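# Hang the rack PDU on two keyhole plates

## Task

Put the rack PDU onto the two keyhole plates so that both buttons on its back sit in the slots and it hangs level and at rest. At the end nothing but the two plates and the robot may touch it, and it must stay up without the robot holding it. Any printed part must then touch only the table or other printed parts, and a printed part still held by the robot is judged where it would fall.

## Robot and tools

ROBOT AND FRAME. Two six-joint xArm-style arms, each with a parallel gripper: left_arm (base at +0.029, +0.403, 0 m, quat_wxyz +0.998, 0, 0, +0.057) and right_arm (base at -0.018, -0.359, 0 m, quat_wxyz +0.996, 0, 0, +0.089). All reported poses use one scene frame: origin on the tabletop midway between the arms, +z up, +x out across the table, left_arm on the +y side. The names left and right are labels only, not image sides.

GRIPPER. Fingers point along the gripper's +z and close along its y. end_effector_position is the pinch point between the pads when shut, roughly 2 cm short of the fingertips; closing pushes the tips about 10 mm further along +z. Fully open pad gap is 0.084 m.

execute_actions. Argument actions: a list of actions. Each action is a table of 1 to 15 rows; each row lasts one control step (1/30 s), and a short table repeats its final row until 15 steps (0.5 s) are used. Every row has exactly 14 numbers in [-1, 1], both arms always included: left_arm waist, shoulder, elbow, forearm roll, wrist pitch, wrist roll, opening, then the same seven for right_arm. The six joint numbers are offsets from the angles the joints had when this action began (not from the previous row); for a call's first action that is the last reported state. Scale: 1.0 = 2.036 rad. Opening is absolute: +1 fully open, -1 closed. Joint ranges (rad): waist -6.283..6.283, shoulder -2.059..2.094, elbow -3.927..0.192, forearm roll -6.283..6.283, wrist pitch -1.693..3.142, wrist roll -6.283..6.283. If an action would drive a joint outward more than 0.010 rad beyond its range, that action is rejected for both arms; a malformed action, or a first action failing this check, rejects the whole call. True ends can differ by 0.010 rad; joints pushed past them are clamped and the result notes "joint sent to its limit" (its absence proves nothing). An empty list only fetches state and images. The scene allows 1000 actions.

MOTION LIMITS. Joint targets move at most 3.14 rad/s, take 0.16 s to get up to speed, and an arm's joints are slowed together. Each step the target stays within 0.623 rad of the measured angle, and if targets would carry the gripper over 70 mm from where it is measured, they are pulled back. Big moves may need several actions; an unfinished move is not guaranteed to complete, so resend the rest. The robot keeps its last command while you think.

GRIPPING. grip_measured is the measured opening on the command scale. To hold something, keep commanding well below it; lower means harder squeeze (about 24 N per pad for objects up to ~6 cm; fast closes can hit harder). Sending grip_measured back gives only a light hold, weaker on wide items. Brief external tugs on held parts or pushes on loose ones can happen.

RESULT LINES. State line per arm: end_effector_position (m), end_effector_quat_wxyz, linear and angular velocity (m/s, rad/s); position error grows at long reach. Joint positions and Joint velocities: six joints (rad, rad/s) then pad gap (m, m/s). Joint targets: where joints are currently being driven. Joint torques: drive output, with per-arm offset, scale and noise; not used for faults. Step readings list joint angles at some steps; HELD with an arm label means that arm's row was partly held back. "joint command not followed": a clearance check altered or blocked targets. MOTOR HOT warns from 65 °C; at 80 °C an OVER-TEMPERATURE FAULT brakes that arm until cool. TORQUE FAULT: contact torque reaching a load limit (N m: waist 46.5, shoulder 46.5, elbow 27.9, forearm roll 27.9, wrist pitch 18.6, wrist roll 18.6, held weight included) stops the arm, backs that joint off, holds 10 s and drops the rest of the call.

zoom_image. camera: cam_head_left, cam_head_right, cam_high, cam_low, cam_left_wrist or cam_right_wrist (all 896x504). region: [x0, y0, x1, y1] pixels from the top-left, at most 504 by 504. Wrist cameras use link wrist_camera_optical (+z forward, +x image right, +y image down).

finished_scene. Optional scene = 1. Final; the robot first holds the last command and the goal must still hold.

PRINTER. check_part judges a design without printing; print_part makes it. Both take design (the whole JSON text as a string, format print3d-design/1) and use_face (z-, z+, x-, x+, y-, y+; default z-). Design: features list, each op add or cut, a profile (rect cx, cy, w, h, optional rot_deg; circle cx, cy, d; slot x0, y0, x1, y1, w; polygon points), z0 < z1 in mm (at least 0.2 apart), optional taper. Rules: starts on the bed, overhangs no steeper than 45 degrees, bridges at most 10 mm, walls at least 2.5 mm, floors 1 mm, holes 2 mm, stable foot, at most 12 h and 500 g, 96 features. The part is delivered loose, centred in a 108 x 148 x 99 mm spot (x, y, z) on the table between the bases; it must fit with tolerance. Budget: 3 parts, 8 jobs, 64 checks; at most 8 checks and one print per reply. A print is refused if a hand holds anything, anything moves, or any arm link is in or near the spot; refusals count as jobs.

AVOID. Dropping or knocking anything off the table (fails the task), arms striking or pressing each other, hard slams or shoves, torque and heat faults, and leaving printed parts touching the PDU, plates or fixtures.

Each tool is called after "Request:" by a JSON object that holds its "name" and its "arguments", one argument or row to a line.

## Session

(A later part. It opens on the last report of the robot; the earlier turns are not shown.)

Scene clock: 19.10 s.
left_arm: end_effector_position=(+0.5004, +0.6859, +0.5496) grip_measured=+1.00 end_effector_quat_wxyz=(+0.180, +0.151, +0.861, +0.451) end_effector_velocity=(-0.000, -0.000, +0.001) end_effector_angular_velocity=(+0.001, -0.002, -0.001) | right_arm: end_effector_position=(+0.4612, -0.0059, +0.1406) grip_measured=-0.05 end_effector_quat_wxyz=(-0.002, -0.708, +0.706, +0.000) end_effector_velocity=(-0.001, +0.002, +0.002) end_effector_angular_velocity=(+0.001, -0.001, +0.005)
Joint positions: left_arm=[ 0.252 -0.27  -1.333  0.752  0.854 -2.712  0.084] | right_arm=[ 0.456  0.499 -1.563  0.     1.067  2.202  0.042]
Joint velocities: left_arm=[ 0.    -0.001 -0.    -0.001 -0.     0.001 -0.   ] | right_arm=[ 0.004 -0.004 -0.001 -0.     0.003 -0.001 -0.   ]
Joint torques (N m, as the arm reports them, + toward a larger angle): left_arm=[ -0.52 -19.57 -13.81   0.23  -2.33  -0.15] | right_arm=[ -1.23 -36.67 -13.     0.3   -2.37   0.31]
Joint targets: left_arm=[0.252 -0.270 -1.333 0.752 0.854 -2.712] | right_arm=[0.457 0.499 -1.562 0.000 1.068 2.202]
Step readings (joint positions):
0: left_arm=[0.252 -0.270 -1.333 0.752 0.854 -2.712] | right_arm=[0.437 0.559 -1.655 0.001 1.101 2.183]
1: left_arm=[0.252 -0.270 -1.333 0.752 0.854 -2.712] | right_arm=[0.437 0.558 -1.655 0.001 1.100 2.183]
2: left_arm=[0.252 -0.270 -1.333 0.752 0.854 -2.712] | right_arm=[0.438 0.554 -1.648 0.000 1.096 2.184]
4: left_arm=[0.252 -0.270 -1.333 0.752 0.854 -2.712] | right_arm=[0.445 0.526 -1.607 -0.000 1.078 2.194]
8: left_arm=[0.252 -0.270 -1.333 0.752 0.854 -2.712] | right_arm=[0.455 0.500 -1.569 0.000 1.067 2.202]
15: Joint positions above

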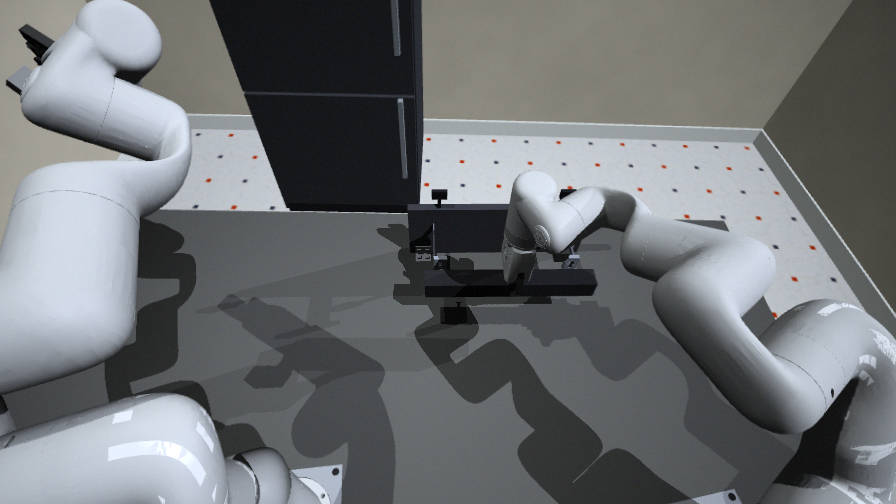

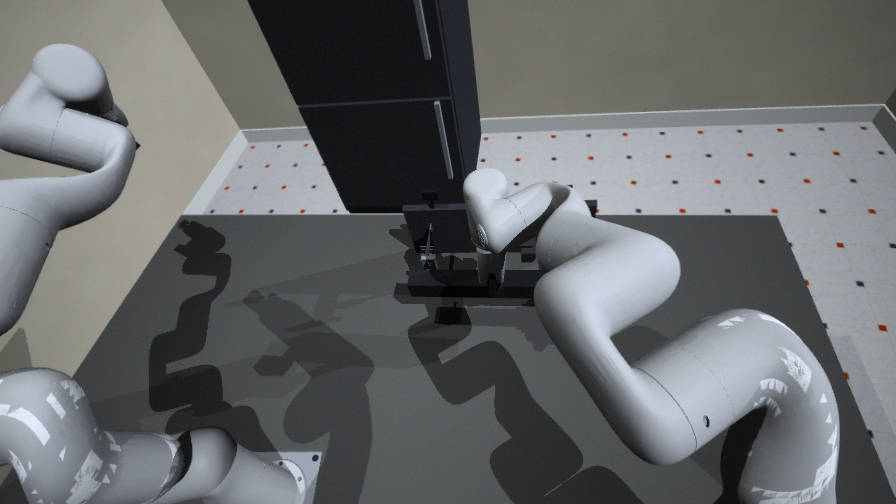

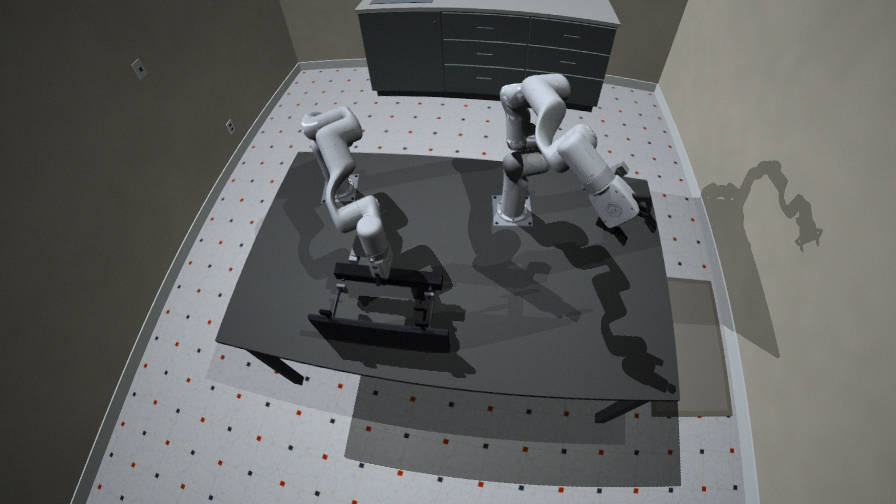

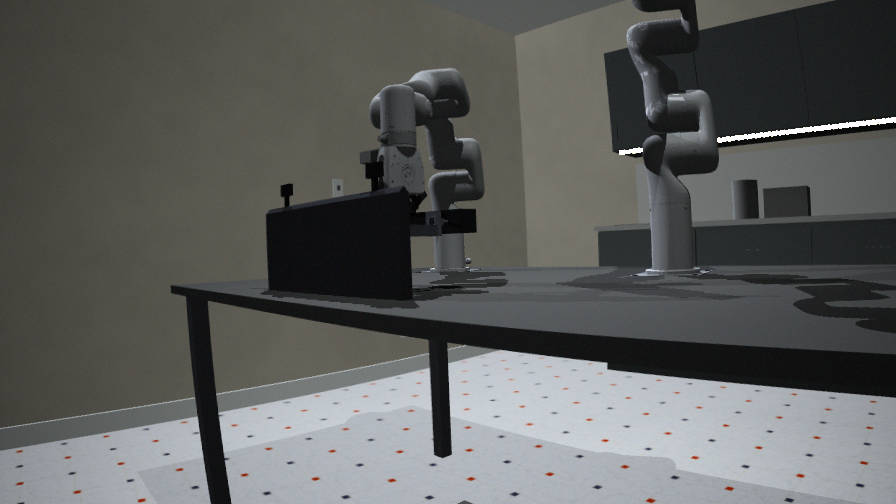

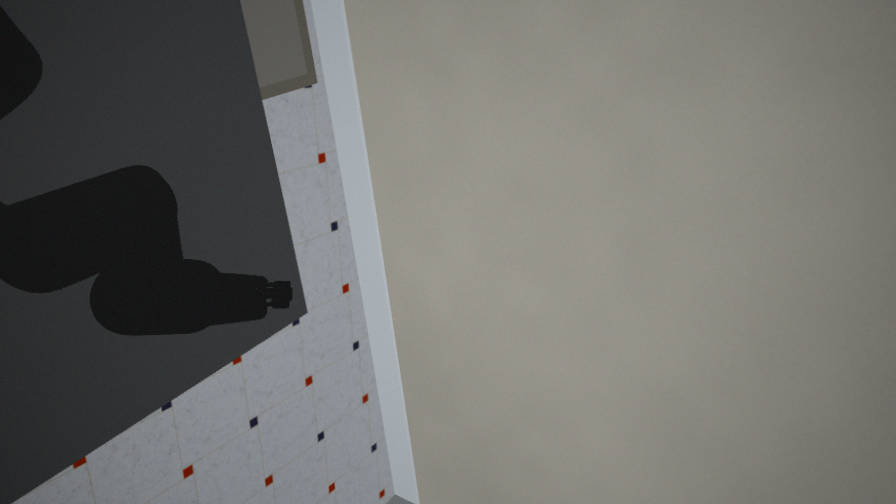

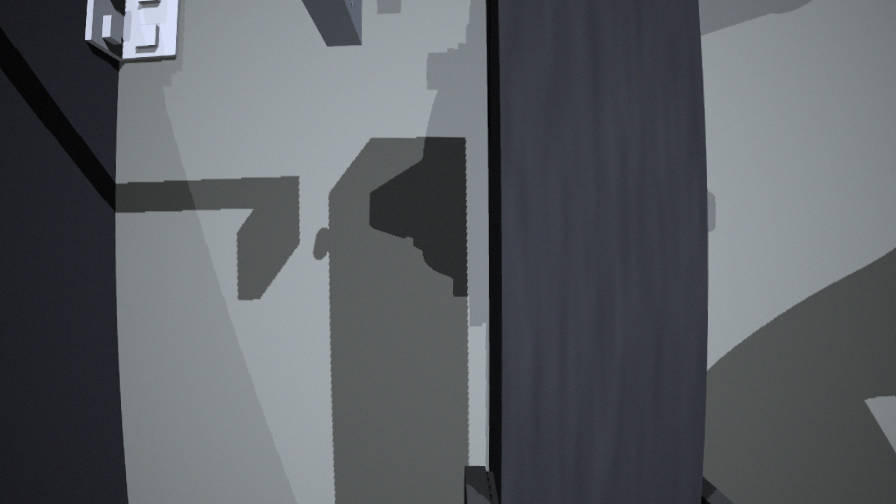

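Request:
{"name": "execute_actions", "arguments": {
  "actions": [
    [[0,0,0,0,0,0,1,-0.0058,0.0237,-0.0378,0,0.0141,-0.0058,-1]]
  ]
}}

Request:
{"name": "zoom_image", "arguments": {
  "camera": "cam_high",
  "region": [320, 265, 370, 305]
}}

Request:
{"name": "zoom_image", "arguments": {
  "camera": "cam_high",
  "region": [405, 270, 455, 310]
}}

Request:
{"name": "execute_actions", "arguments": {
  "actions": [
    [[0,0,0,0,0,0,1,-0.0024,0.007,-0.0117,0,0.0043,-0.0024,-1]]
  ]
}}

Scene clock: 20.00 s.
left_arm: end_effector_position=(+0.5004, +0.6859, +0.5496) grip_measured=+1.00 end_effector_quat_wxyz=(+0.180, +0.151, +0.861, +0.451) end_effector_velocity=(-0.000, +0.000, +0.000) end_effector_angular_velocity=(-0.000, -0.000, +0.001) | right_arm: end_effector_position=(+0.4760, -0.0037, +0.1413) grip_measured=-0.05 end_effector_quat_wxyz=(-0.002, -0.708, +0.706, +0.000) end_effector_velocity=(+0.000, -0.001, -0.001) end_effector_angular_velocity=(-0.001, +0.001, -0.000)
Joint positions: left_arm=[ 0.252 -0.27  -1.333  0.752  0.854 -2.712  0.084] | right_arm=[ 0.444  0.547 -1.639  0.     1.096  2.19   0.042]
Joint velocities: left_arm=[ 0.    -0.    -0.    -0.     0.001 -0.    -0.   ] | right_arm=[-0.001  0.001  0.    -0.001  0.    -0.    -0.   ]
Joint torques (N m, as the arm reports them, + toward a larger angle): left_arm=[ -0.54 -19.87 -13.89   0.18  -2.41  -0.25] | right_arm=[ -1.33 -37.02 -12.31   0.46  -2.3    0.51]
Joint targets: left_arm=[0.252 -0.270 -1.333 0.752 0.854 -2.712] | right_arm=[0.444 0.548 -1.640 0.000 1.096 2.190]
Step readings (joint positions):
0: left_arm=[0.252 -0.270 -1.333 0.752 0.854 -2.712] | right_arm=[0.456 0.499 -1.562 0.000 1.068 2.202]
1: left_arm=[0.252 -0.270 -1.333 0.752 0.854 -2.712] | right_arm=[0.456 0.499 -1.563 0.000 1.068 2.202]
2: left_arm=[0.252 -0.270 -1.333 0.752 0.854 -2.712] | right_arm=[0.456 0.503 -1.570 0.000 1.072 2.201]
4: left_arm=[0.252 -0.270 -1.333 0.752 0.854 -2.712] | right_arm=[0.450 0.527 -1.608 0.000 1.085 2.195]
8: left_arm=[0.252 -0.270 -1.333 0.752 0.854 -2.712] | right_arm=[0.444 0.547 -1.637 0.000 1.095 2.191]
15: Joint positions above

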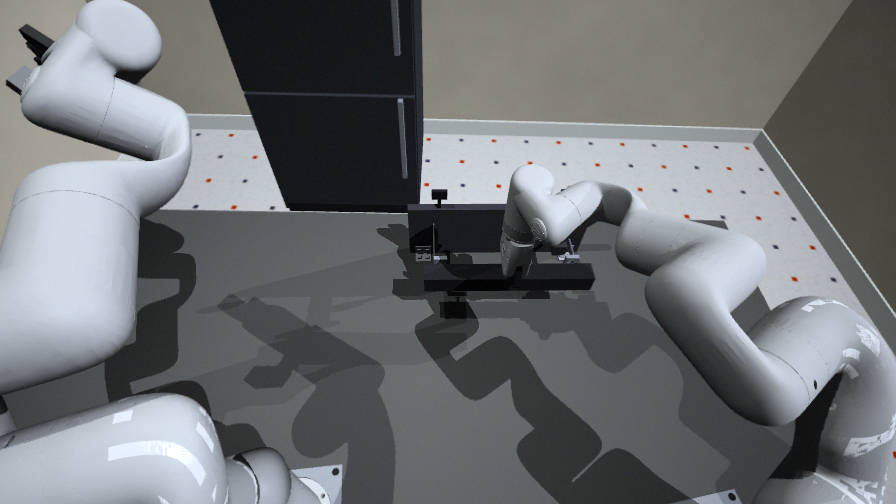

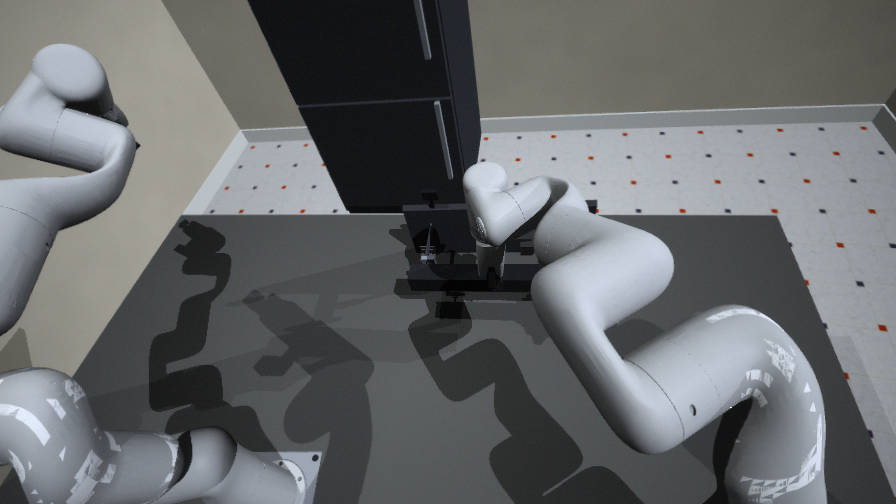

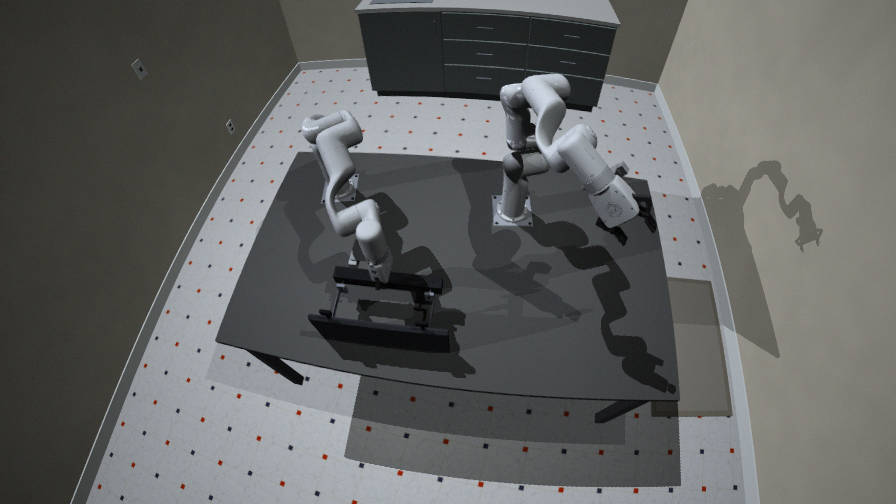

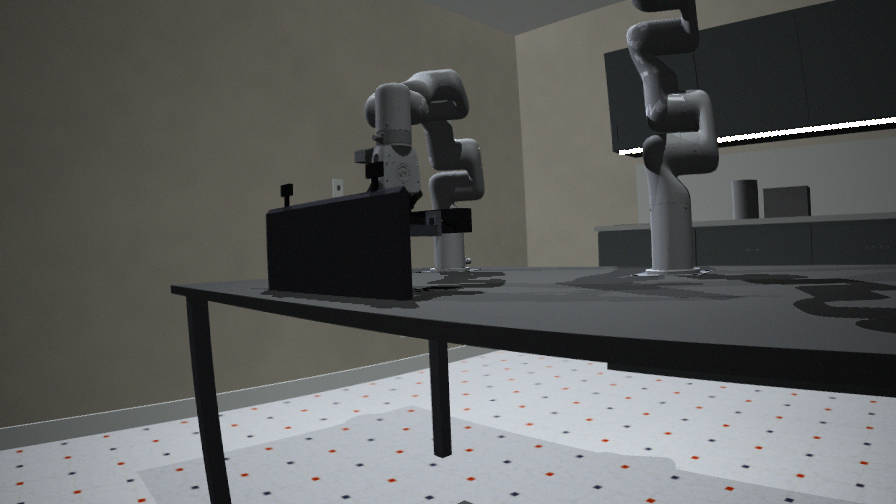

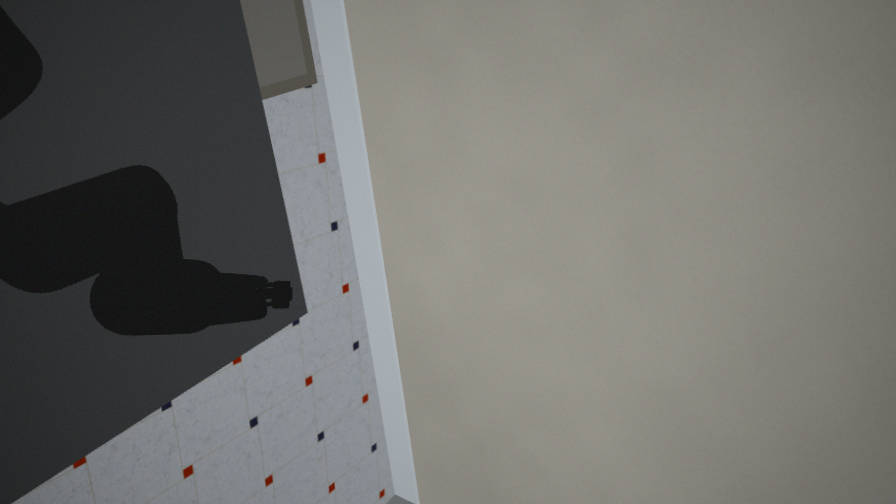

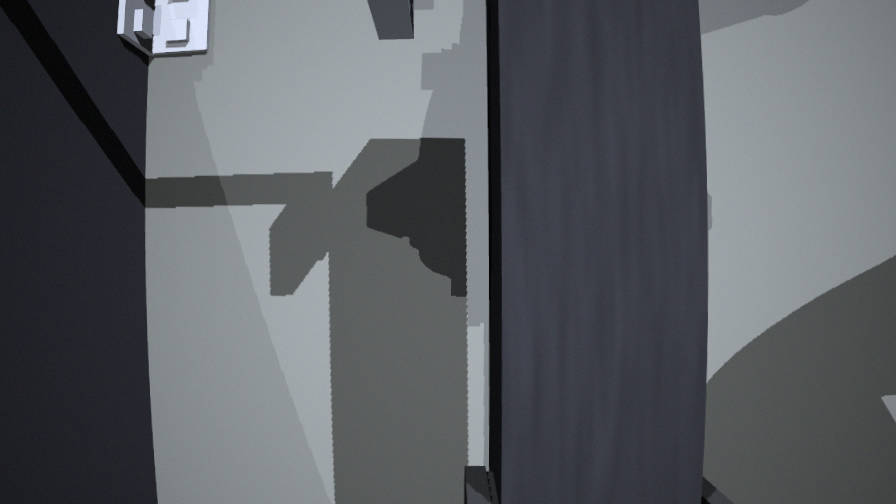

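Region (320, 265, 370, 305) of cam_high's 896x504 image, scaled by 10.080, with more detail than that image has; it fills the top 403 rows of this view, and the rest is white.

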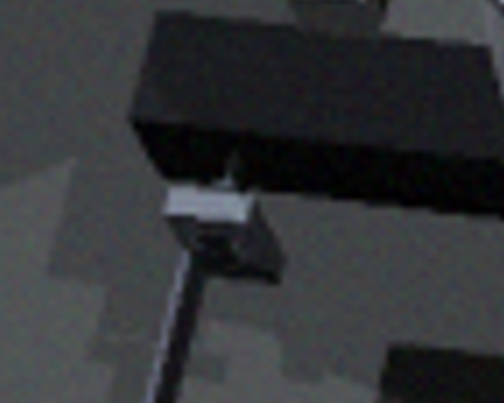

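Region (405, 270, 455, 310) of cam_high's 896x504 image, scaled by 10.080, with more detail than that image has; it fills the top 403 rows of this view, and the rest is white.

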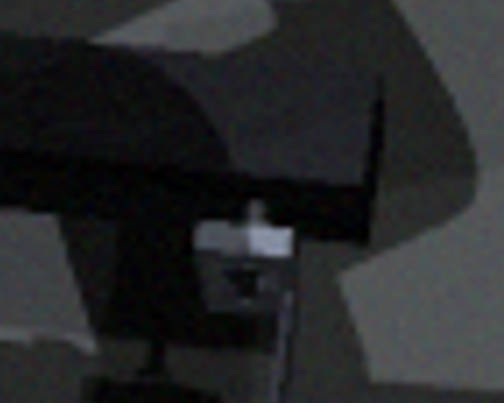

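Scene clock: 20.50 s.
left_arm: end_effector_position=(+0.5004, +0.6859, +0.5496) grip_measured=+1.00 end_effector_quat_wxyz=(+0.180, +0.151, +0.861, +0.451) end_effector_velocity=(+0.000, +0.000, +0.000) end_effector_angular_velocity=(-0.000, -0.001, +0.000) | right_arm: end_effector_position=(+0.4805, -0.0038, +0.1414) grip_measured=-0.04 end_effector_quat_wxyz=(-0.002, -0.709, +0.706, +0.001) end_effector_velocity=(+0.001, -0.001, +0.000) end_effector_angular_velocity=(+0.001, -0.002, -0.000)
Joint positions: left_arm=[ 0.252 -0.27  -1.333  0.752  0.854 -2.712  0.084] | right_arm=[ 0.44   0.562 -1.662  0.     1.106  2.185  0.042]
Joint velocities: left_arm=[ 0.    -0.    -0.    -0.    -0.001 -0.001  0.   ] | right_arm=[-0.002  0.001 -0.001 -0.    -0.001 -0.001  0.   ]
Joint torques (N m, as the arm reports them, + toward a larger angle): left_arm=[ -0.7  -19.98 -14.1    0.72  -2.59  -0.11] | right_arm=[ -3.65 -38.02 -14.24   0.42  -4.45   1.42]
Joint targets: left_arm=[0.252 -0.270 -1.333 0.752 0.854 -2.712] | right_arm=[0.439 0.562 -1.663 0.000 1.105 2.186]
Step readings (joint positions):
0: left_arm=[0.252 -0.270 -1.333 0.752 0.854 -2.712] | right_arm=[0.444 0.547 -1.639 0.000 1.096 2.190]
1: left_arm=[0.252 -0.270 -1.333 0.752 0.854 -2.712] | right_arm=[0.444 0.548 -1.640 0.000 1.096 2.190]
2: left_arm=[0.252 -0.270 -1.333 0.752 0.854 -2.712] | right_arm=[0.443 0.550 -1.645 0.000 1.099 2.189]
4: left_arm=[0.252 -0.270 -1.333 0.752 0.854 -2.712] | right_arm=[0.441 0.558 -1.656 0.000 1.103 2.186]
8: left_arm=[0.252 -0.270 -1.333 0.752 0.854 -2.712] | right_arm=[0.440 0.561 -1.661 0.000 1.106 2.185]
15: Joint positions above

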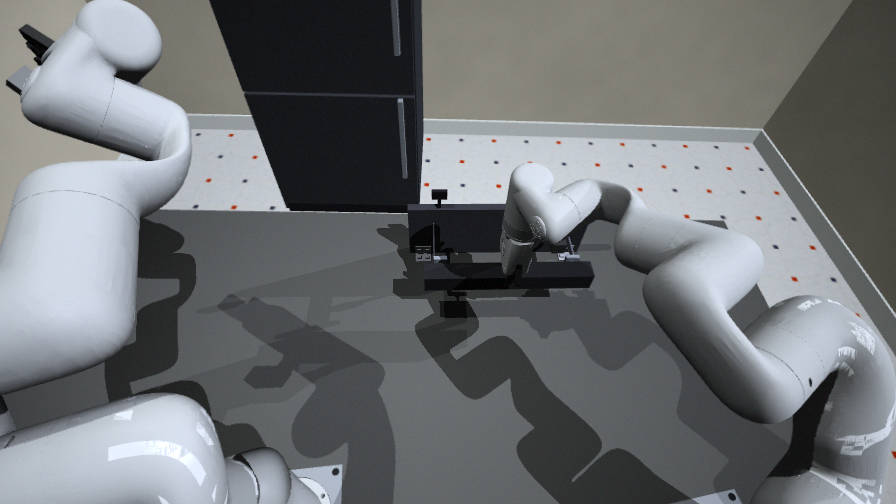

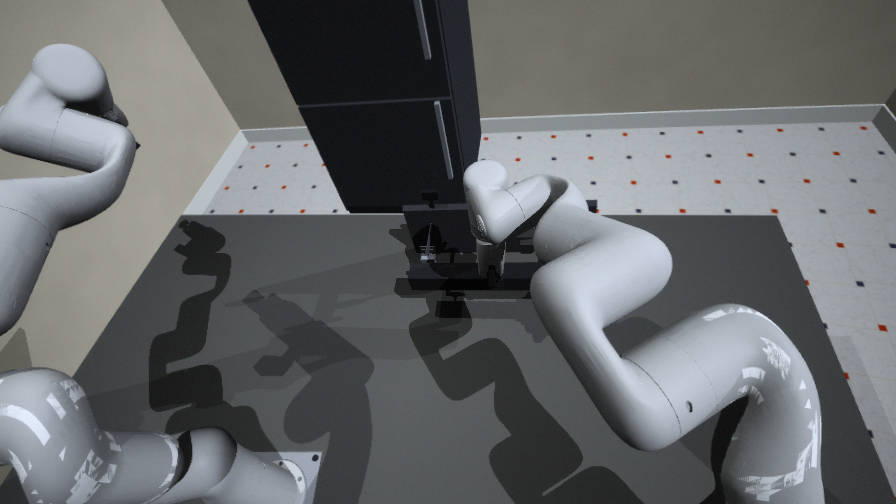

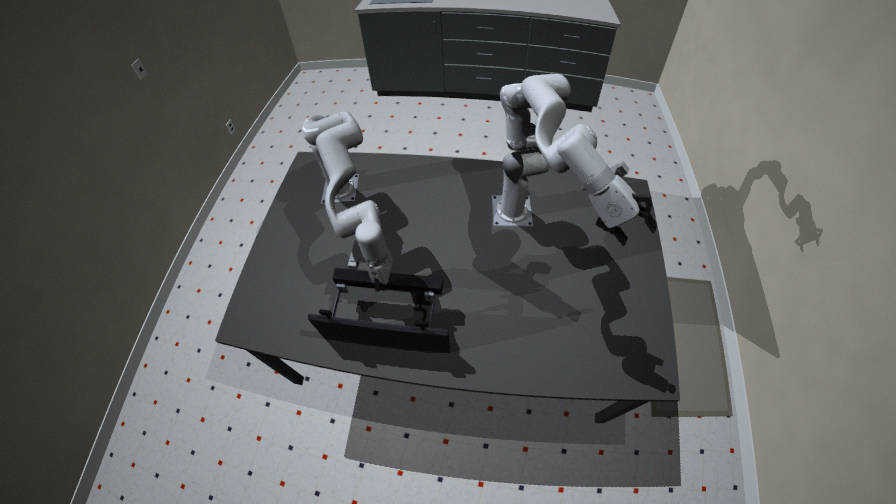

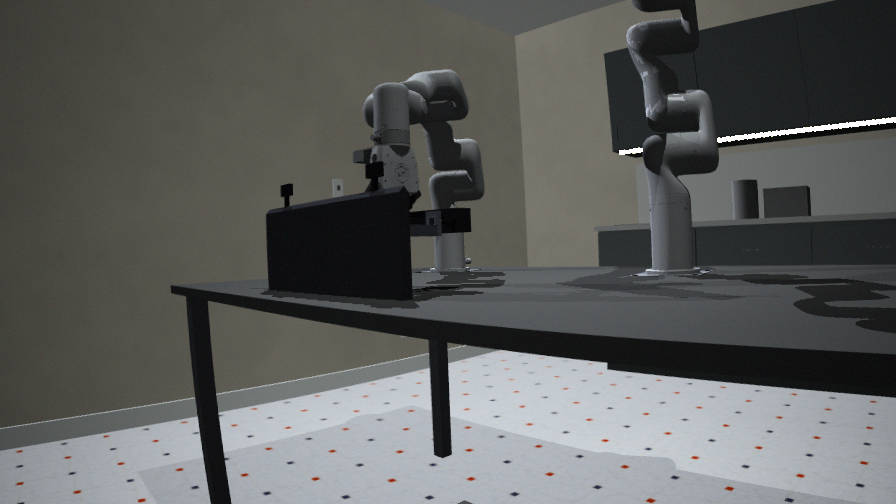

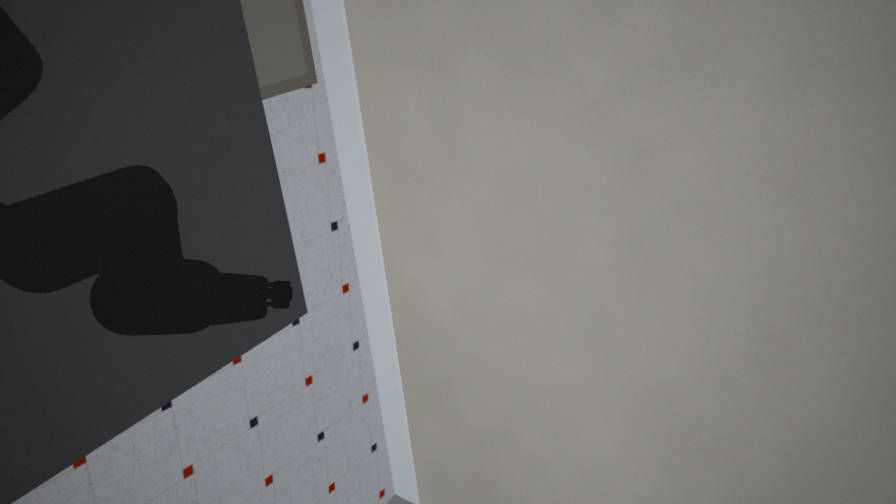

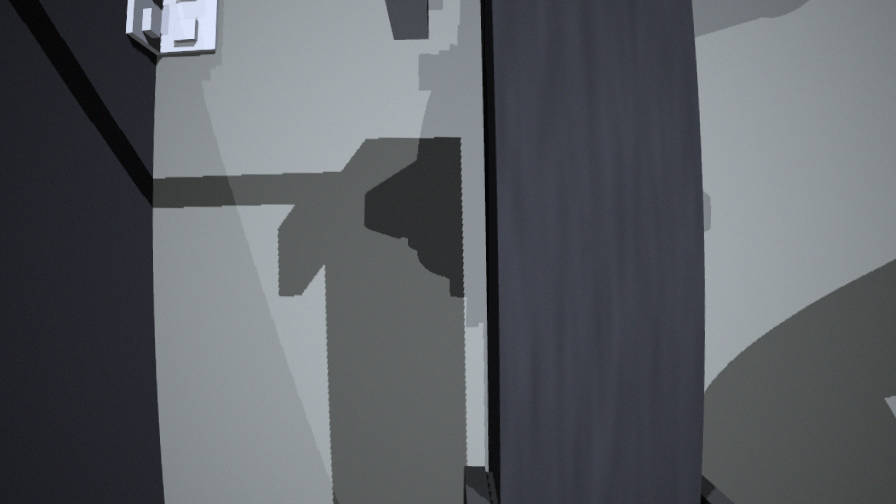

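Request:
{"name": "execute_actions", "arguments": {
  "actions": [
    [[0,0,0,-0.3,0.1,0.33,1,0.0035,-0.0105,0.0175,0,-0.007,0.0035,-1]],
    [[0,0,0,-0.3,0.1,0.33,1,0,0,0,0,0,0,-1]],
    [[-0.09,0,0.066,-0.3,0.1,0.33,1,0,0,0,0,0,0,-1]],
    [[-0.09,0.1,0,-0.241,0.052,0,1,0,0,0,0,0,0,-1]],
    [[0,0.14,0,0,0,0,1,0,0,0,0,0,0,-1]]
  ]
}}

Scene clock: 24.00 s.
left_arm: end_effector_position=(+0.5332, +0.1594, +0.3535) grip_measured=+1.00 end_effector_quat_wxyz=(+0.535, +0.572, +0.451, -0.427) end_effector_velocity=(+0.011, -0.001, +0.057) end_effector_angular_velocity=(-0.011, -0.126, -0.001) | right_arm: end_effector_position=(+0.4736, -0.0038, +0.1408) grip_measured=-0.05 end_effector_quat_wxyz=(-0.002, -0.708, +0.706, +0.000) end_effector_velocity=(+0.000, +0.000, +0.001) end_effector_angular_velocity=(+0.001, -0.000, -0.000)
Joint positions: left_arm=[-0.103  0.215 -1.206 -1.51   1.551 -0.762  0.084] | right_arm=[ 0.446  0.54  -1.627  0.     1.091  2.192  0.042]
Joint velocities: left_arm=[ 0.    -0.041 -0.085 -0.009  0.008  0.     0.   ] | right_arm=[-0.     0.    -0.002  0.001  0.001  0.     0.   ]
Joint torques (N m, as the arm reports them, + toward a larger angle): left_arm=[ -0.55 -32.58 -12.62  -1.43   1.58   0.03] | right_arm=[ -1.59 -37.44 -12.62   0.11  -2.56   0.37]
Joint targets: left_arm=[-0.103 0.217 -1.207 -1.510 1.551 -0.762] | right_arm=[0.446 0.540 -1.627 0.000 1.091 2.192]
Step readings (joint positions; steps 1 to 15: 1st action; 16 to 30: 2nd action; 31 to 45: 3rd action; 46 to 60: 4th action; 61 to 75: 5th action):
0: left_arm=[0.252 -0.270 -1.333 0.752 0.854 -2.712] | right_arm=[0.439 0.562 -1.663 0.000 1.105 2.185]
1: left_arm=[0.252 -0.270 -1.333 0.751 0.854 -2.712] | right_arm=[0.440 0.561 -1.662 0.000 1.105 2.185]
2: left_arm=[0.252 -0.271 -1.333 0.743 0.857 -2.703] | right_arm=[0.440 0.558 -1.657 0.000 1.101 2.186]
4: left_arm=[0.252 -0.271 -1.334 0.683 0.877 -2.640] | right_arm=[0.443 0.547 -1.641 -0.000 1.092 2.190]
8: left_arm=[0.252 -0.271 -1.333 0.388 0.975 -2.323] | right_arm=[0.445 0.540 -1.631 -0.000 1.089 2.193]
15: left_arm=[0.251 -0.270 -1.333 0.149 1.054 -2.050] | right_arm=[0.446 0.540 -1.627 0.000 1.091 2.192]
16: left_arm=[0.252 -0.271 -1.333 0.146 1.056 -2.045] | right_arm=[0.447 0.540 -1.627 0.000 1.091 2.192]
17: left_arm=[0.252 -0.271 -1.334 0.136 1.059 -2.035] | right_arm=[0.447 0.540 -1.627 0.000 1.091 2.192]
19: left_arm=[0.252 -0.271 -1.334 0.074 1.080 -1.970] | right_arm=[0.446 0.540 -1.627 0.000 1.091 2.192]
23: left_arm=[0.252 -0.270 -1.333 -0.209 1.174 -1.665] | right_arm=[0.446 0.540 -1.627 0.000 1.091 2.192]
30: left_arm=[0.251 -0.271 -1.333 -0.453 1.255 -1.388] | right_arm=[0.446 0.540 -1.627 0.000 1.091 2.192]
31: left_arm=[0.251 -0.271 -1.333 -0.457 1.256 -1.383] | right_arm=[0.446 0.540 -1.627 0.000 1.091 2.192]
32: left_arm=[0.250 -0.271 -1.332 -0.466 1.259 -1.372] | right_arm=[0.446 0.540 -1.627 0.000 1.091 2.192]
34: left_arm=[0.232 -0.272 -1.320 -0.528 1.280 -1.308] | right_arm=[0.446 0.540 -1.627 0.000 1.091 2.192]
38: left_arm=[0.173 -0.270 -1.275 -0.716 1.343 -1.103] | right_arm=[0.446 0.540 -1.627 0.000 1.091 2.192]
45: left_arm=[0.078 -0.270 -1.207 -1.024 1.446 -0.762] | right_arm=[0.446 0.540 -1.627 0.000 1.091 2.192]
46: left_arm=[0.073 -0.270 -1.203 -1.042 1.452 -0.743] | right_arm=[0.446 0.540 -1.627 0.000 1.091 2.192]
47: left_arm=[0.068 -0.266 -1.203 -1.060 1.456 -0.734] | right_arm=[0.446 0.540 -1.627 0.000 1.091 2.192]
49: left_arm=[0.044 -0.240 -1.208 -1.131 1.471 -0.734] | right_arm=[0.446 0.540 -1.627 0.000 1.091 2.192]
53: left_arm=[-0.048 -0.130 -1.205 -1.364 1.520 -0.752] | right_arm=[0.446 0.540 -1.627 0.000 1.091 2.192]
60: left_arm=[-0.103 -0.068 -1.207 -1.510 1.551 -0.762] | right_arm=[0.446 0.540 -1.627 0.000 1.091 2.192]
61: left_arm=[-0.103 -0.068 -1.208 -1.512 1.551 -0.762] | right_arm=[0.446 0.540 -1.627 0.000 1.091 2.192]
62: left_arm=[-0.103 -0.063 -1.211 -1.512 1.551 -0.762] | right_arm=[0.446 0.540 -1.627 0.000 1.091 2.192]
64: left_arm=[-0.103 -0.016 -1.218 -1.513 1.552 -0.762] | right_arm=[0.446 0.540 -1.627 0.000 1.091 2.192]
68: left_arm=[-0.102 0.120 -1.205 -1.510 1.550 -0.762] | right_arm=[0.446 0.540 -1.627 0.000 1.091 2.192]
75: Joint positions above

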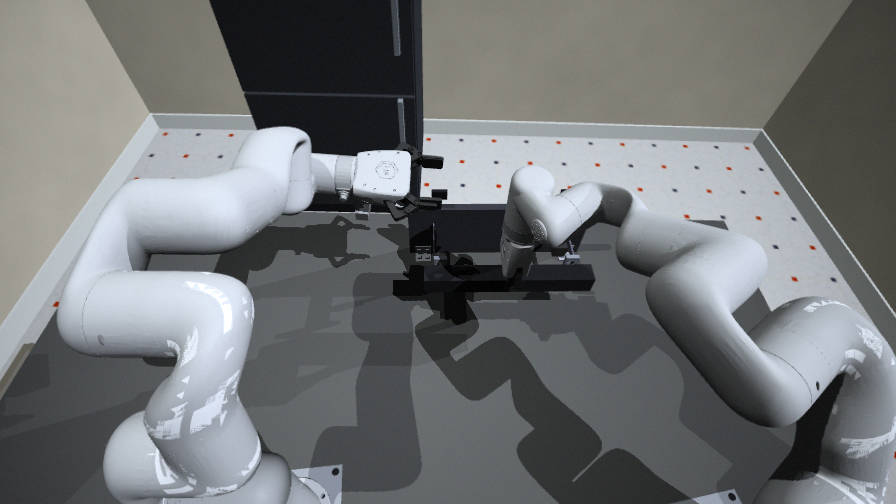

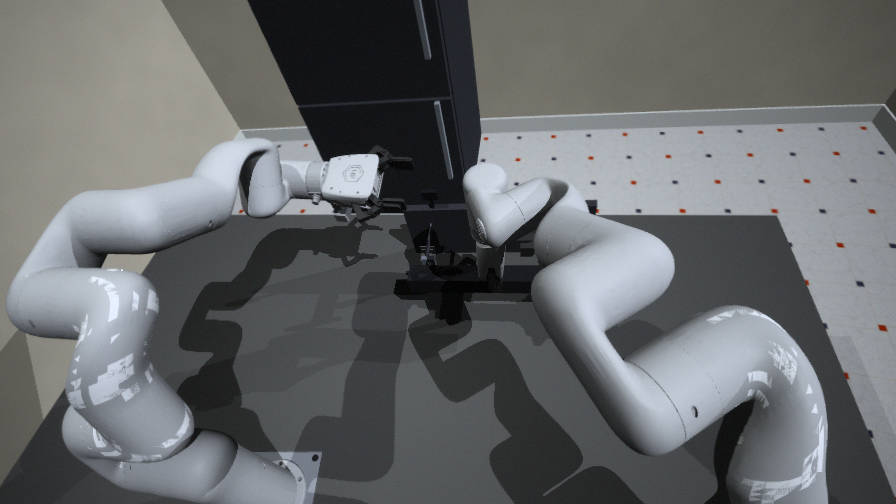

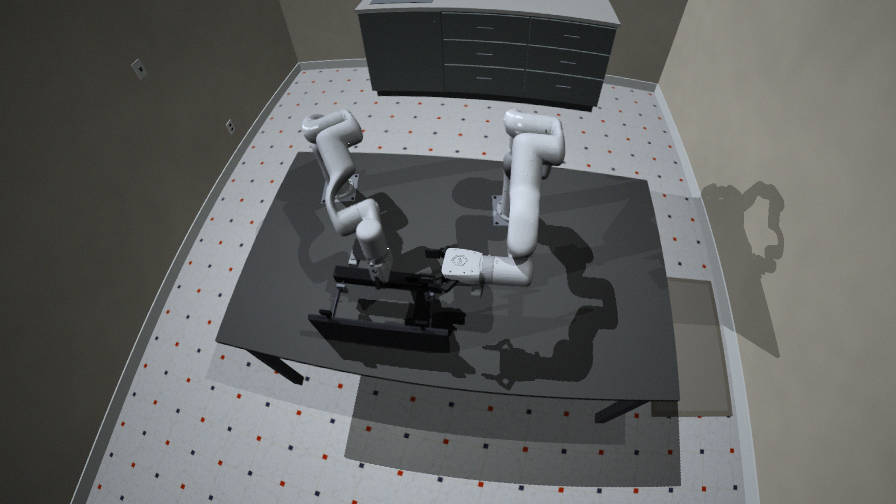

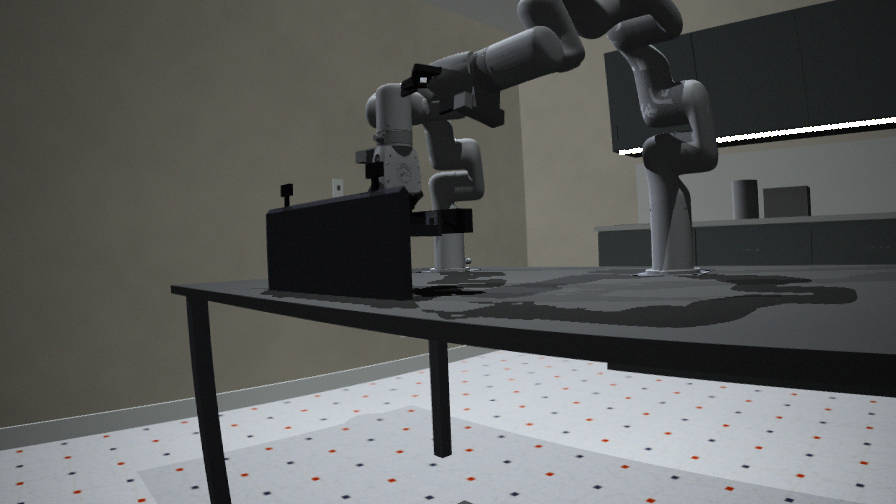

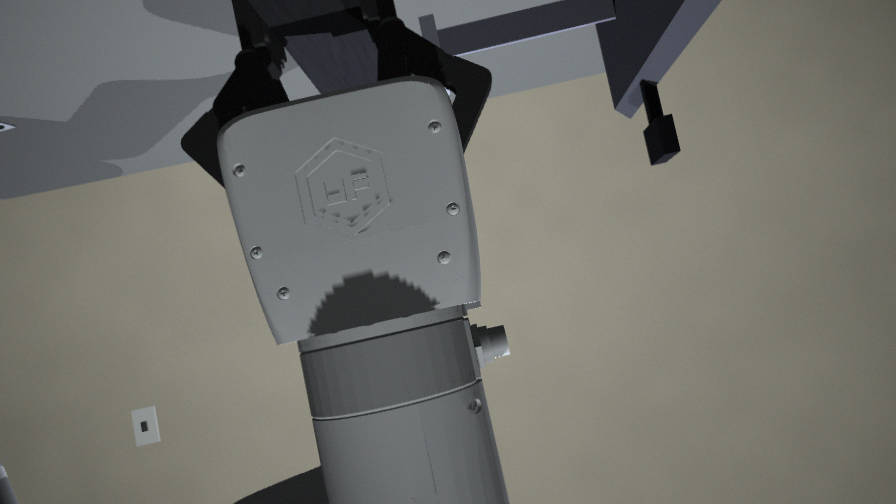

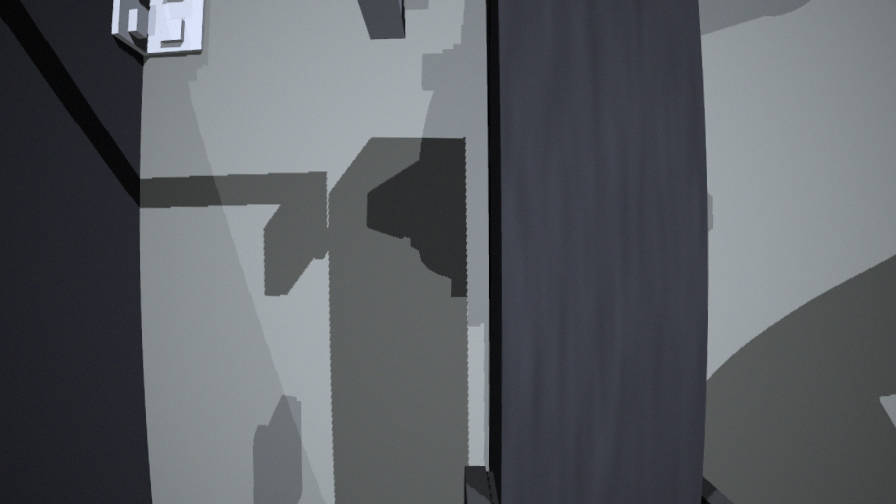

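Request:
{"name": "execute_actions", "arguments": {
  "actions": [
    [[-0.0054,0.08,0.003,-0.03,0.01,0.034,1,0,0,0,0,0,0,-1]],
    [[0,0.063,0,0,0,0,1,0,0,0,0,0,0,-1]]
  ]
}}

Scene clock: 25.17 s.
left_arm: end_effector_position=(+0.5425, +0.1519, +0.2224) grip_measured=+1.00 end_effector_quat_wxyz=(+0.503, +0.503, +0.497, -0.497) end_effector_velocity=(-0.008, -0.000, -0.017) end_effector_angular_velocity=(+0.003, +0.040, -0.001) | right_arm: end_effector_position=(+0.4736, -0.0038, +0.1408) grip_measured=-0.05 end_effector_quat_wxyz=(-0.002, -0.708, +0.706, +0.000) end_effector_velocity=(+0.000, -0.000, +0.001) end_effector_angular_velocity=(-0.000, -0.001, +0.000)
Joint positions: left_arm=[-0.114  0.501 -1.205 -1.571  1.571 -0.693  0.084] | right_arm=[ 0.446  0.54  -1.627  0.     1.091  2.192  0.042]
Joint velocities: left_arm=[-0.001  0.016  0.024  0.002 -0.002  0.     0.   ] | right_arm=[ 0.    -0.    -0.001 -0.001  0.001  0.     0.   ]
Joint torques (N m, as the arm reports them, + toward a larger angle): left_arm=[ -0.7  -35.73 -10.85  -0.99   2.33  -0.17] | right_arm=[ -1.79 -37.08 -12.52   0.36  -2.5    0.41]
Joint targets: left_arm=[-0.114 0.503 -1.203 -1.571 1.571 -0.693] | right_arm=[0.446 0.540 -1.627 0.000 1.091 2.192]
Step readings (joint positions; steps 1 to 15: 1st action; 16 to 30: 2nd action):
0: left_arm=[-0.103 0.214 -1.209 -1.510 1.551 -0.762] | right_arm=[0.446 0.540 -1.627 0.000 1.091 2.192]
1: left_arm=[-0.103 0.215 -1.209 -1.511 1.551 -0.761] | right_arm=[0.446 0.540 -1.627 0.000 1.091 2.192]
2: left_arm=[-0.104 0.221 -1.209 -1.514 1.552 -0.758] | right_arm=[0.446 0.540 -1.627 0.000 1.091 2.192]
4: left_arm=[-0.107 0.270 -1.214 -1.536 1.560 -0.734] | right_arm=[0.446 0.540 -1.627 0.000 1.091 2.192]
8: left_arm=[-0.114 0.378 -1.188 -1.566 1.568 -0.698] | right_arm=[0.446 0.540 -1.627 0.000 1.091 2.192]
15: left_arm=[-0.114 0.375 -1.203 -1.571 1.571 -0.693] | right_arm=[0.446 0.540 -1.627 0.000 1.091 2.192]
16: left_arm=[-0.114 0.376 -1.202 -1.571 1.571 -0.693] | right_arm=[0.446 0.540 -1.627 0.000 1.091 2.192]
17: left_arm=[-0.114 0.382 -1.203 -1.571 1.572 -0.693] | right_arm=[0.446 0.540 -1.627 0.000 1.091 2.192]
19: left_arm=[-0.114 0.429 -1.210 -1.572 1.572 -0.693] | right_arm=[0.446 0.540 -1.627 0.000 1.091 2.192]
23: left_arm=[-0.114 0.506 -1.193 -1.570 1.570 -0.693] | right_arm=[0.446 0.540 -1.627 0.000 1.091 2.192]
30: Joint positions above

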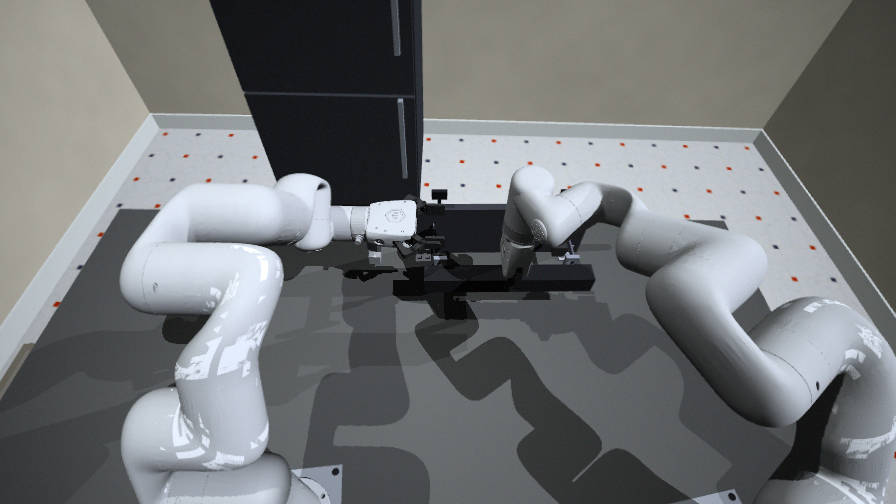

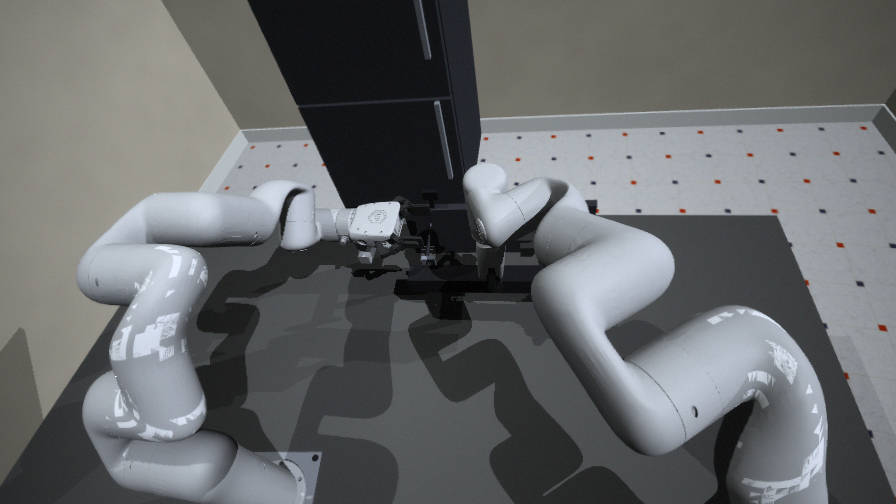

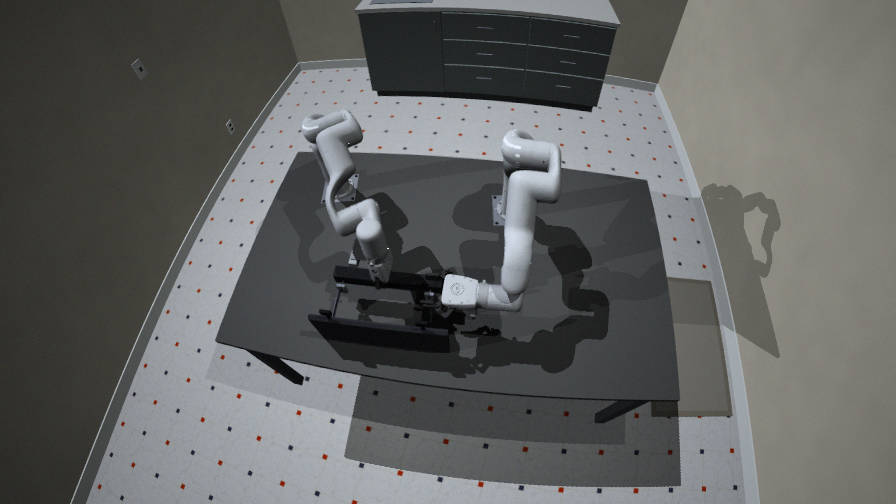

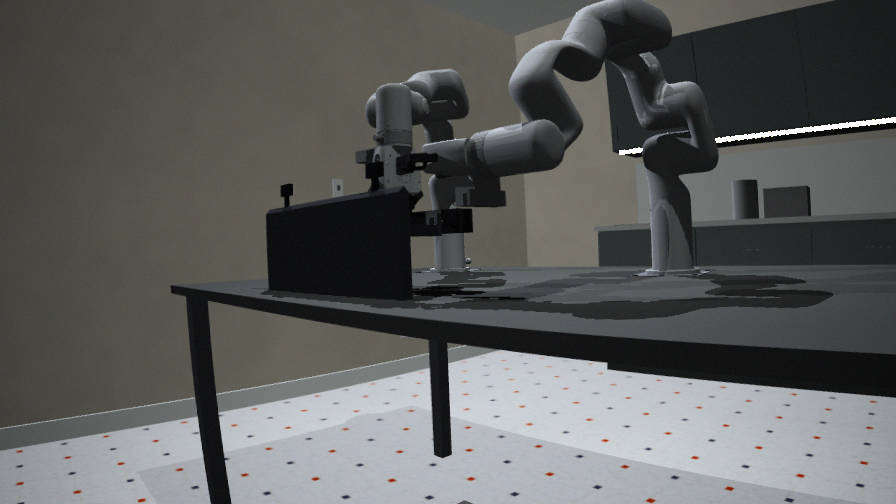

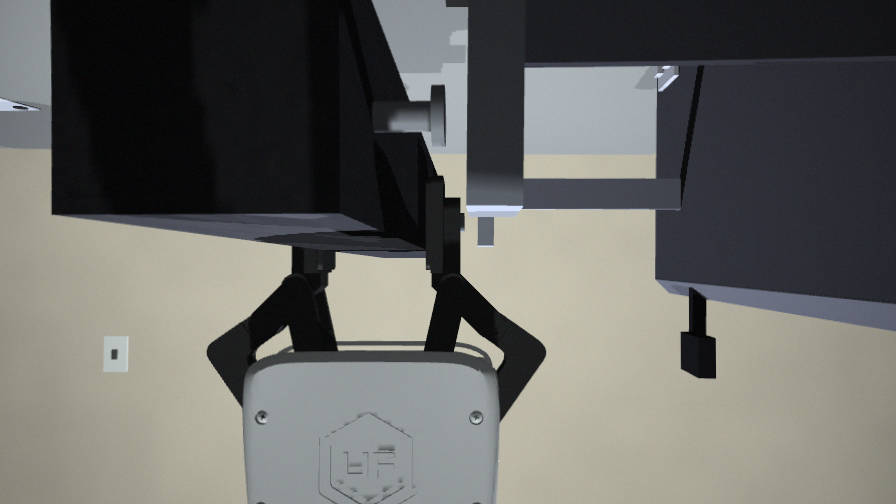

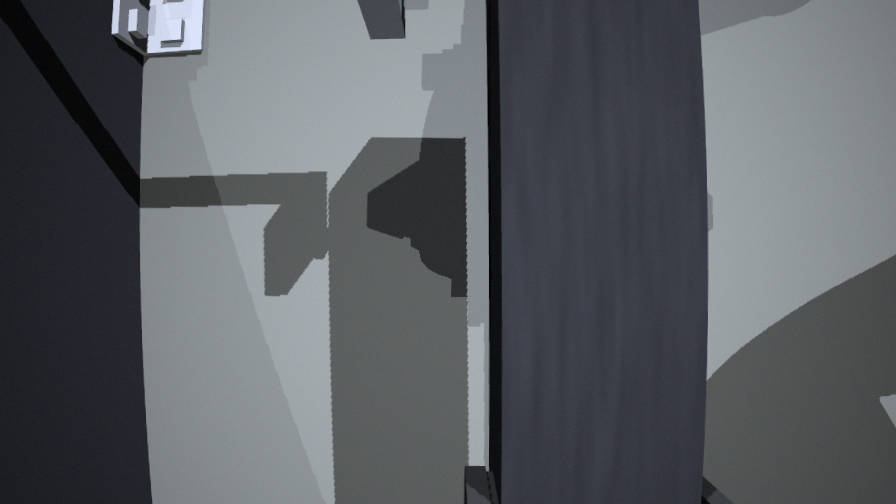

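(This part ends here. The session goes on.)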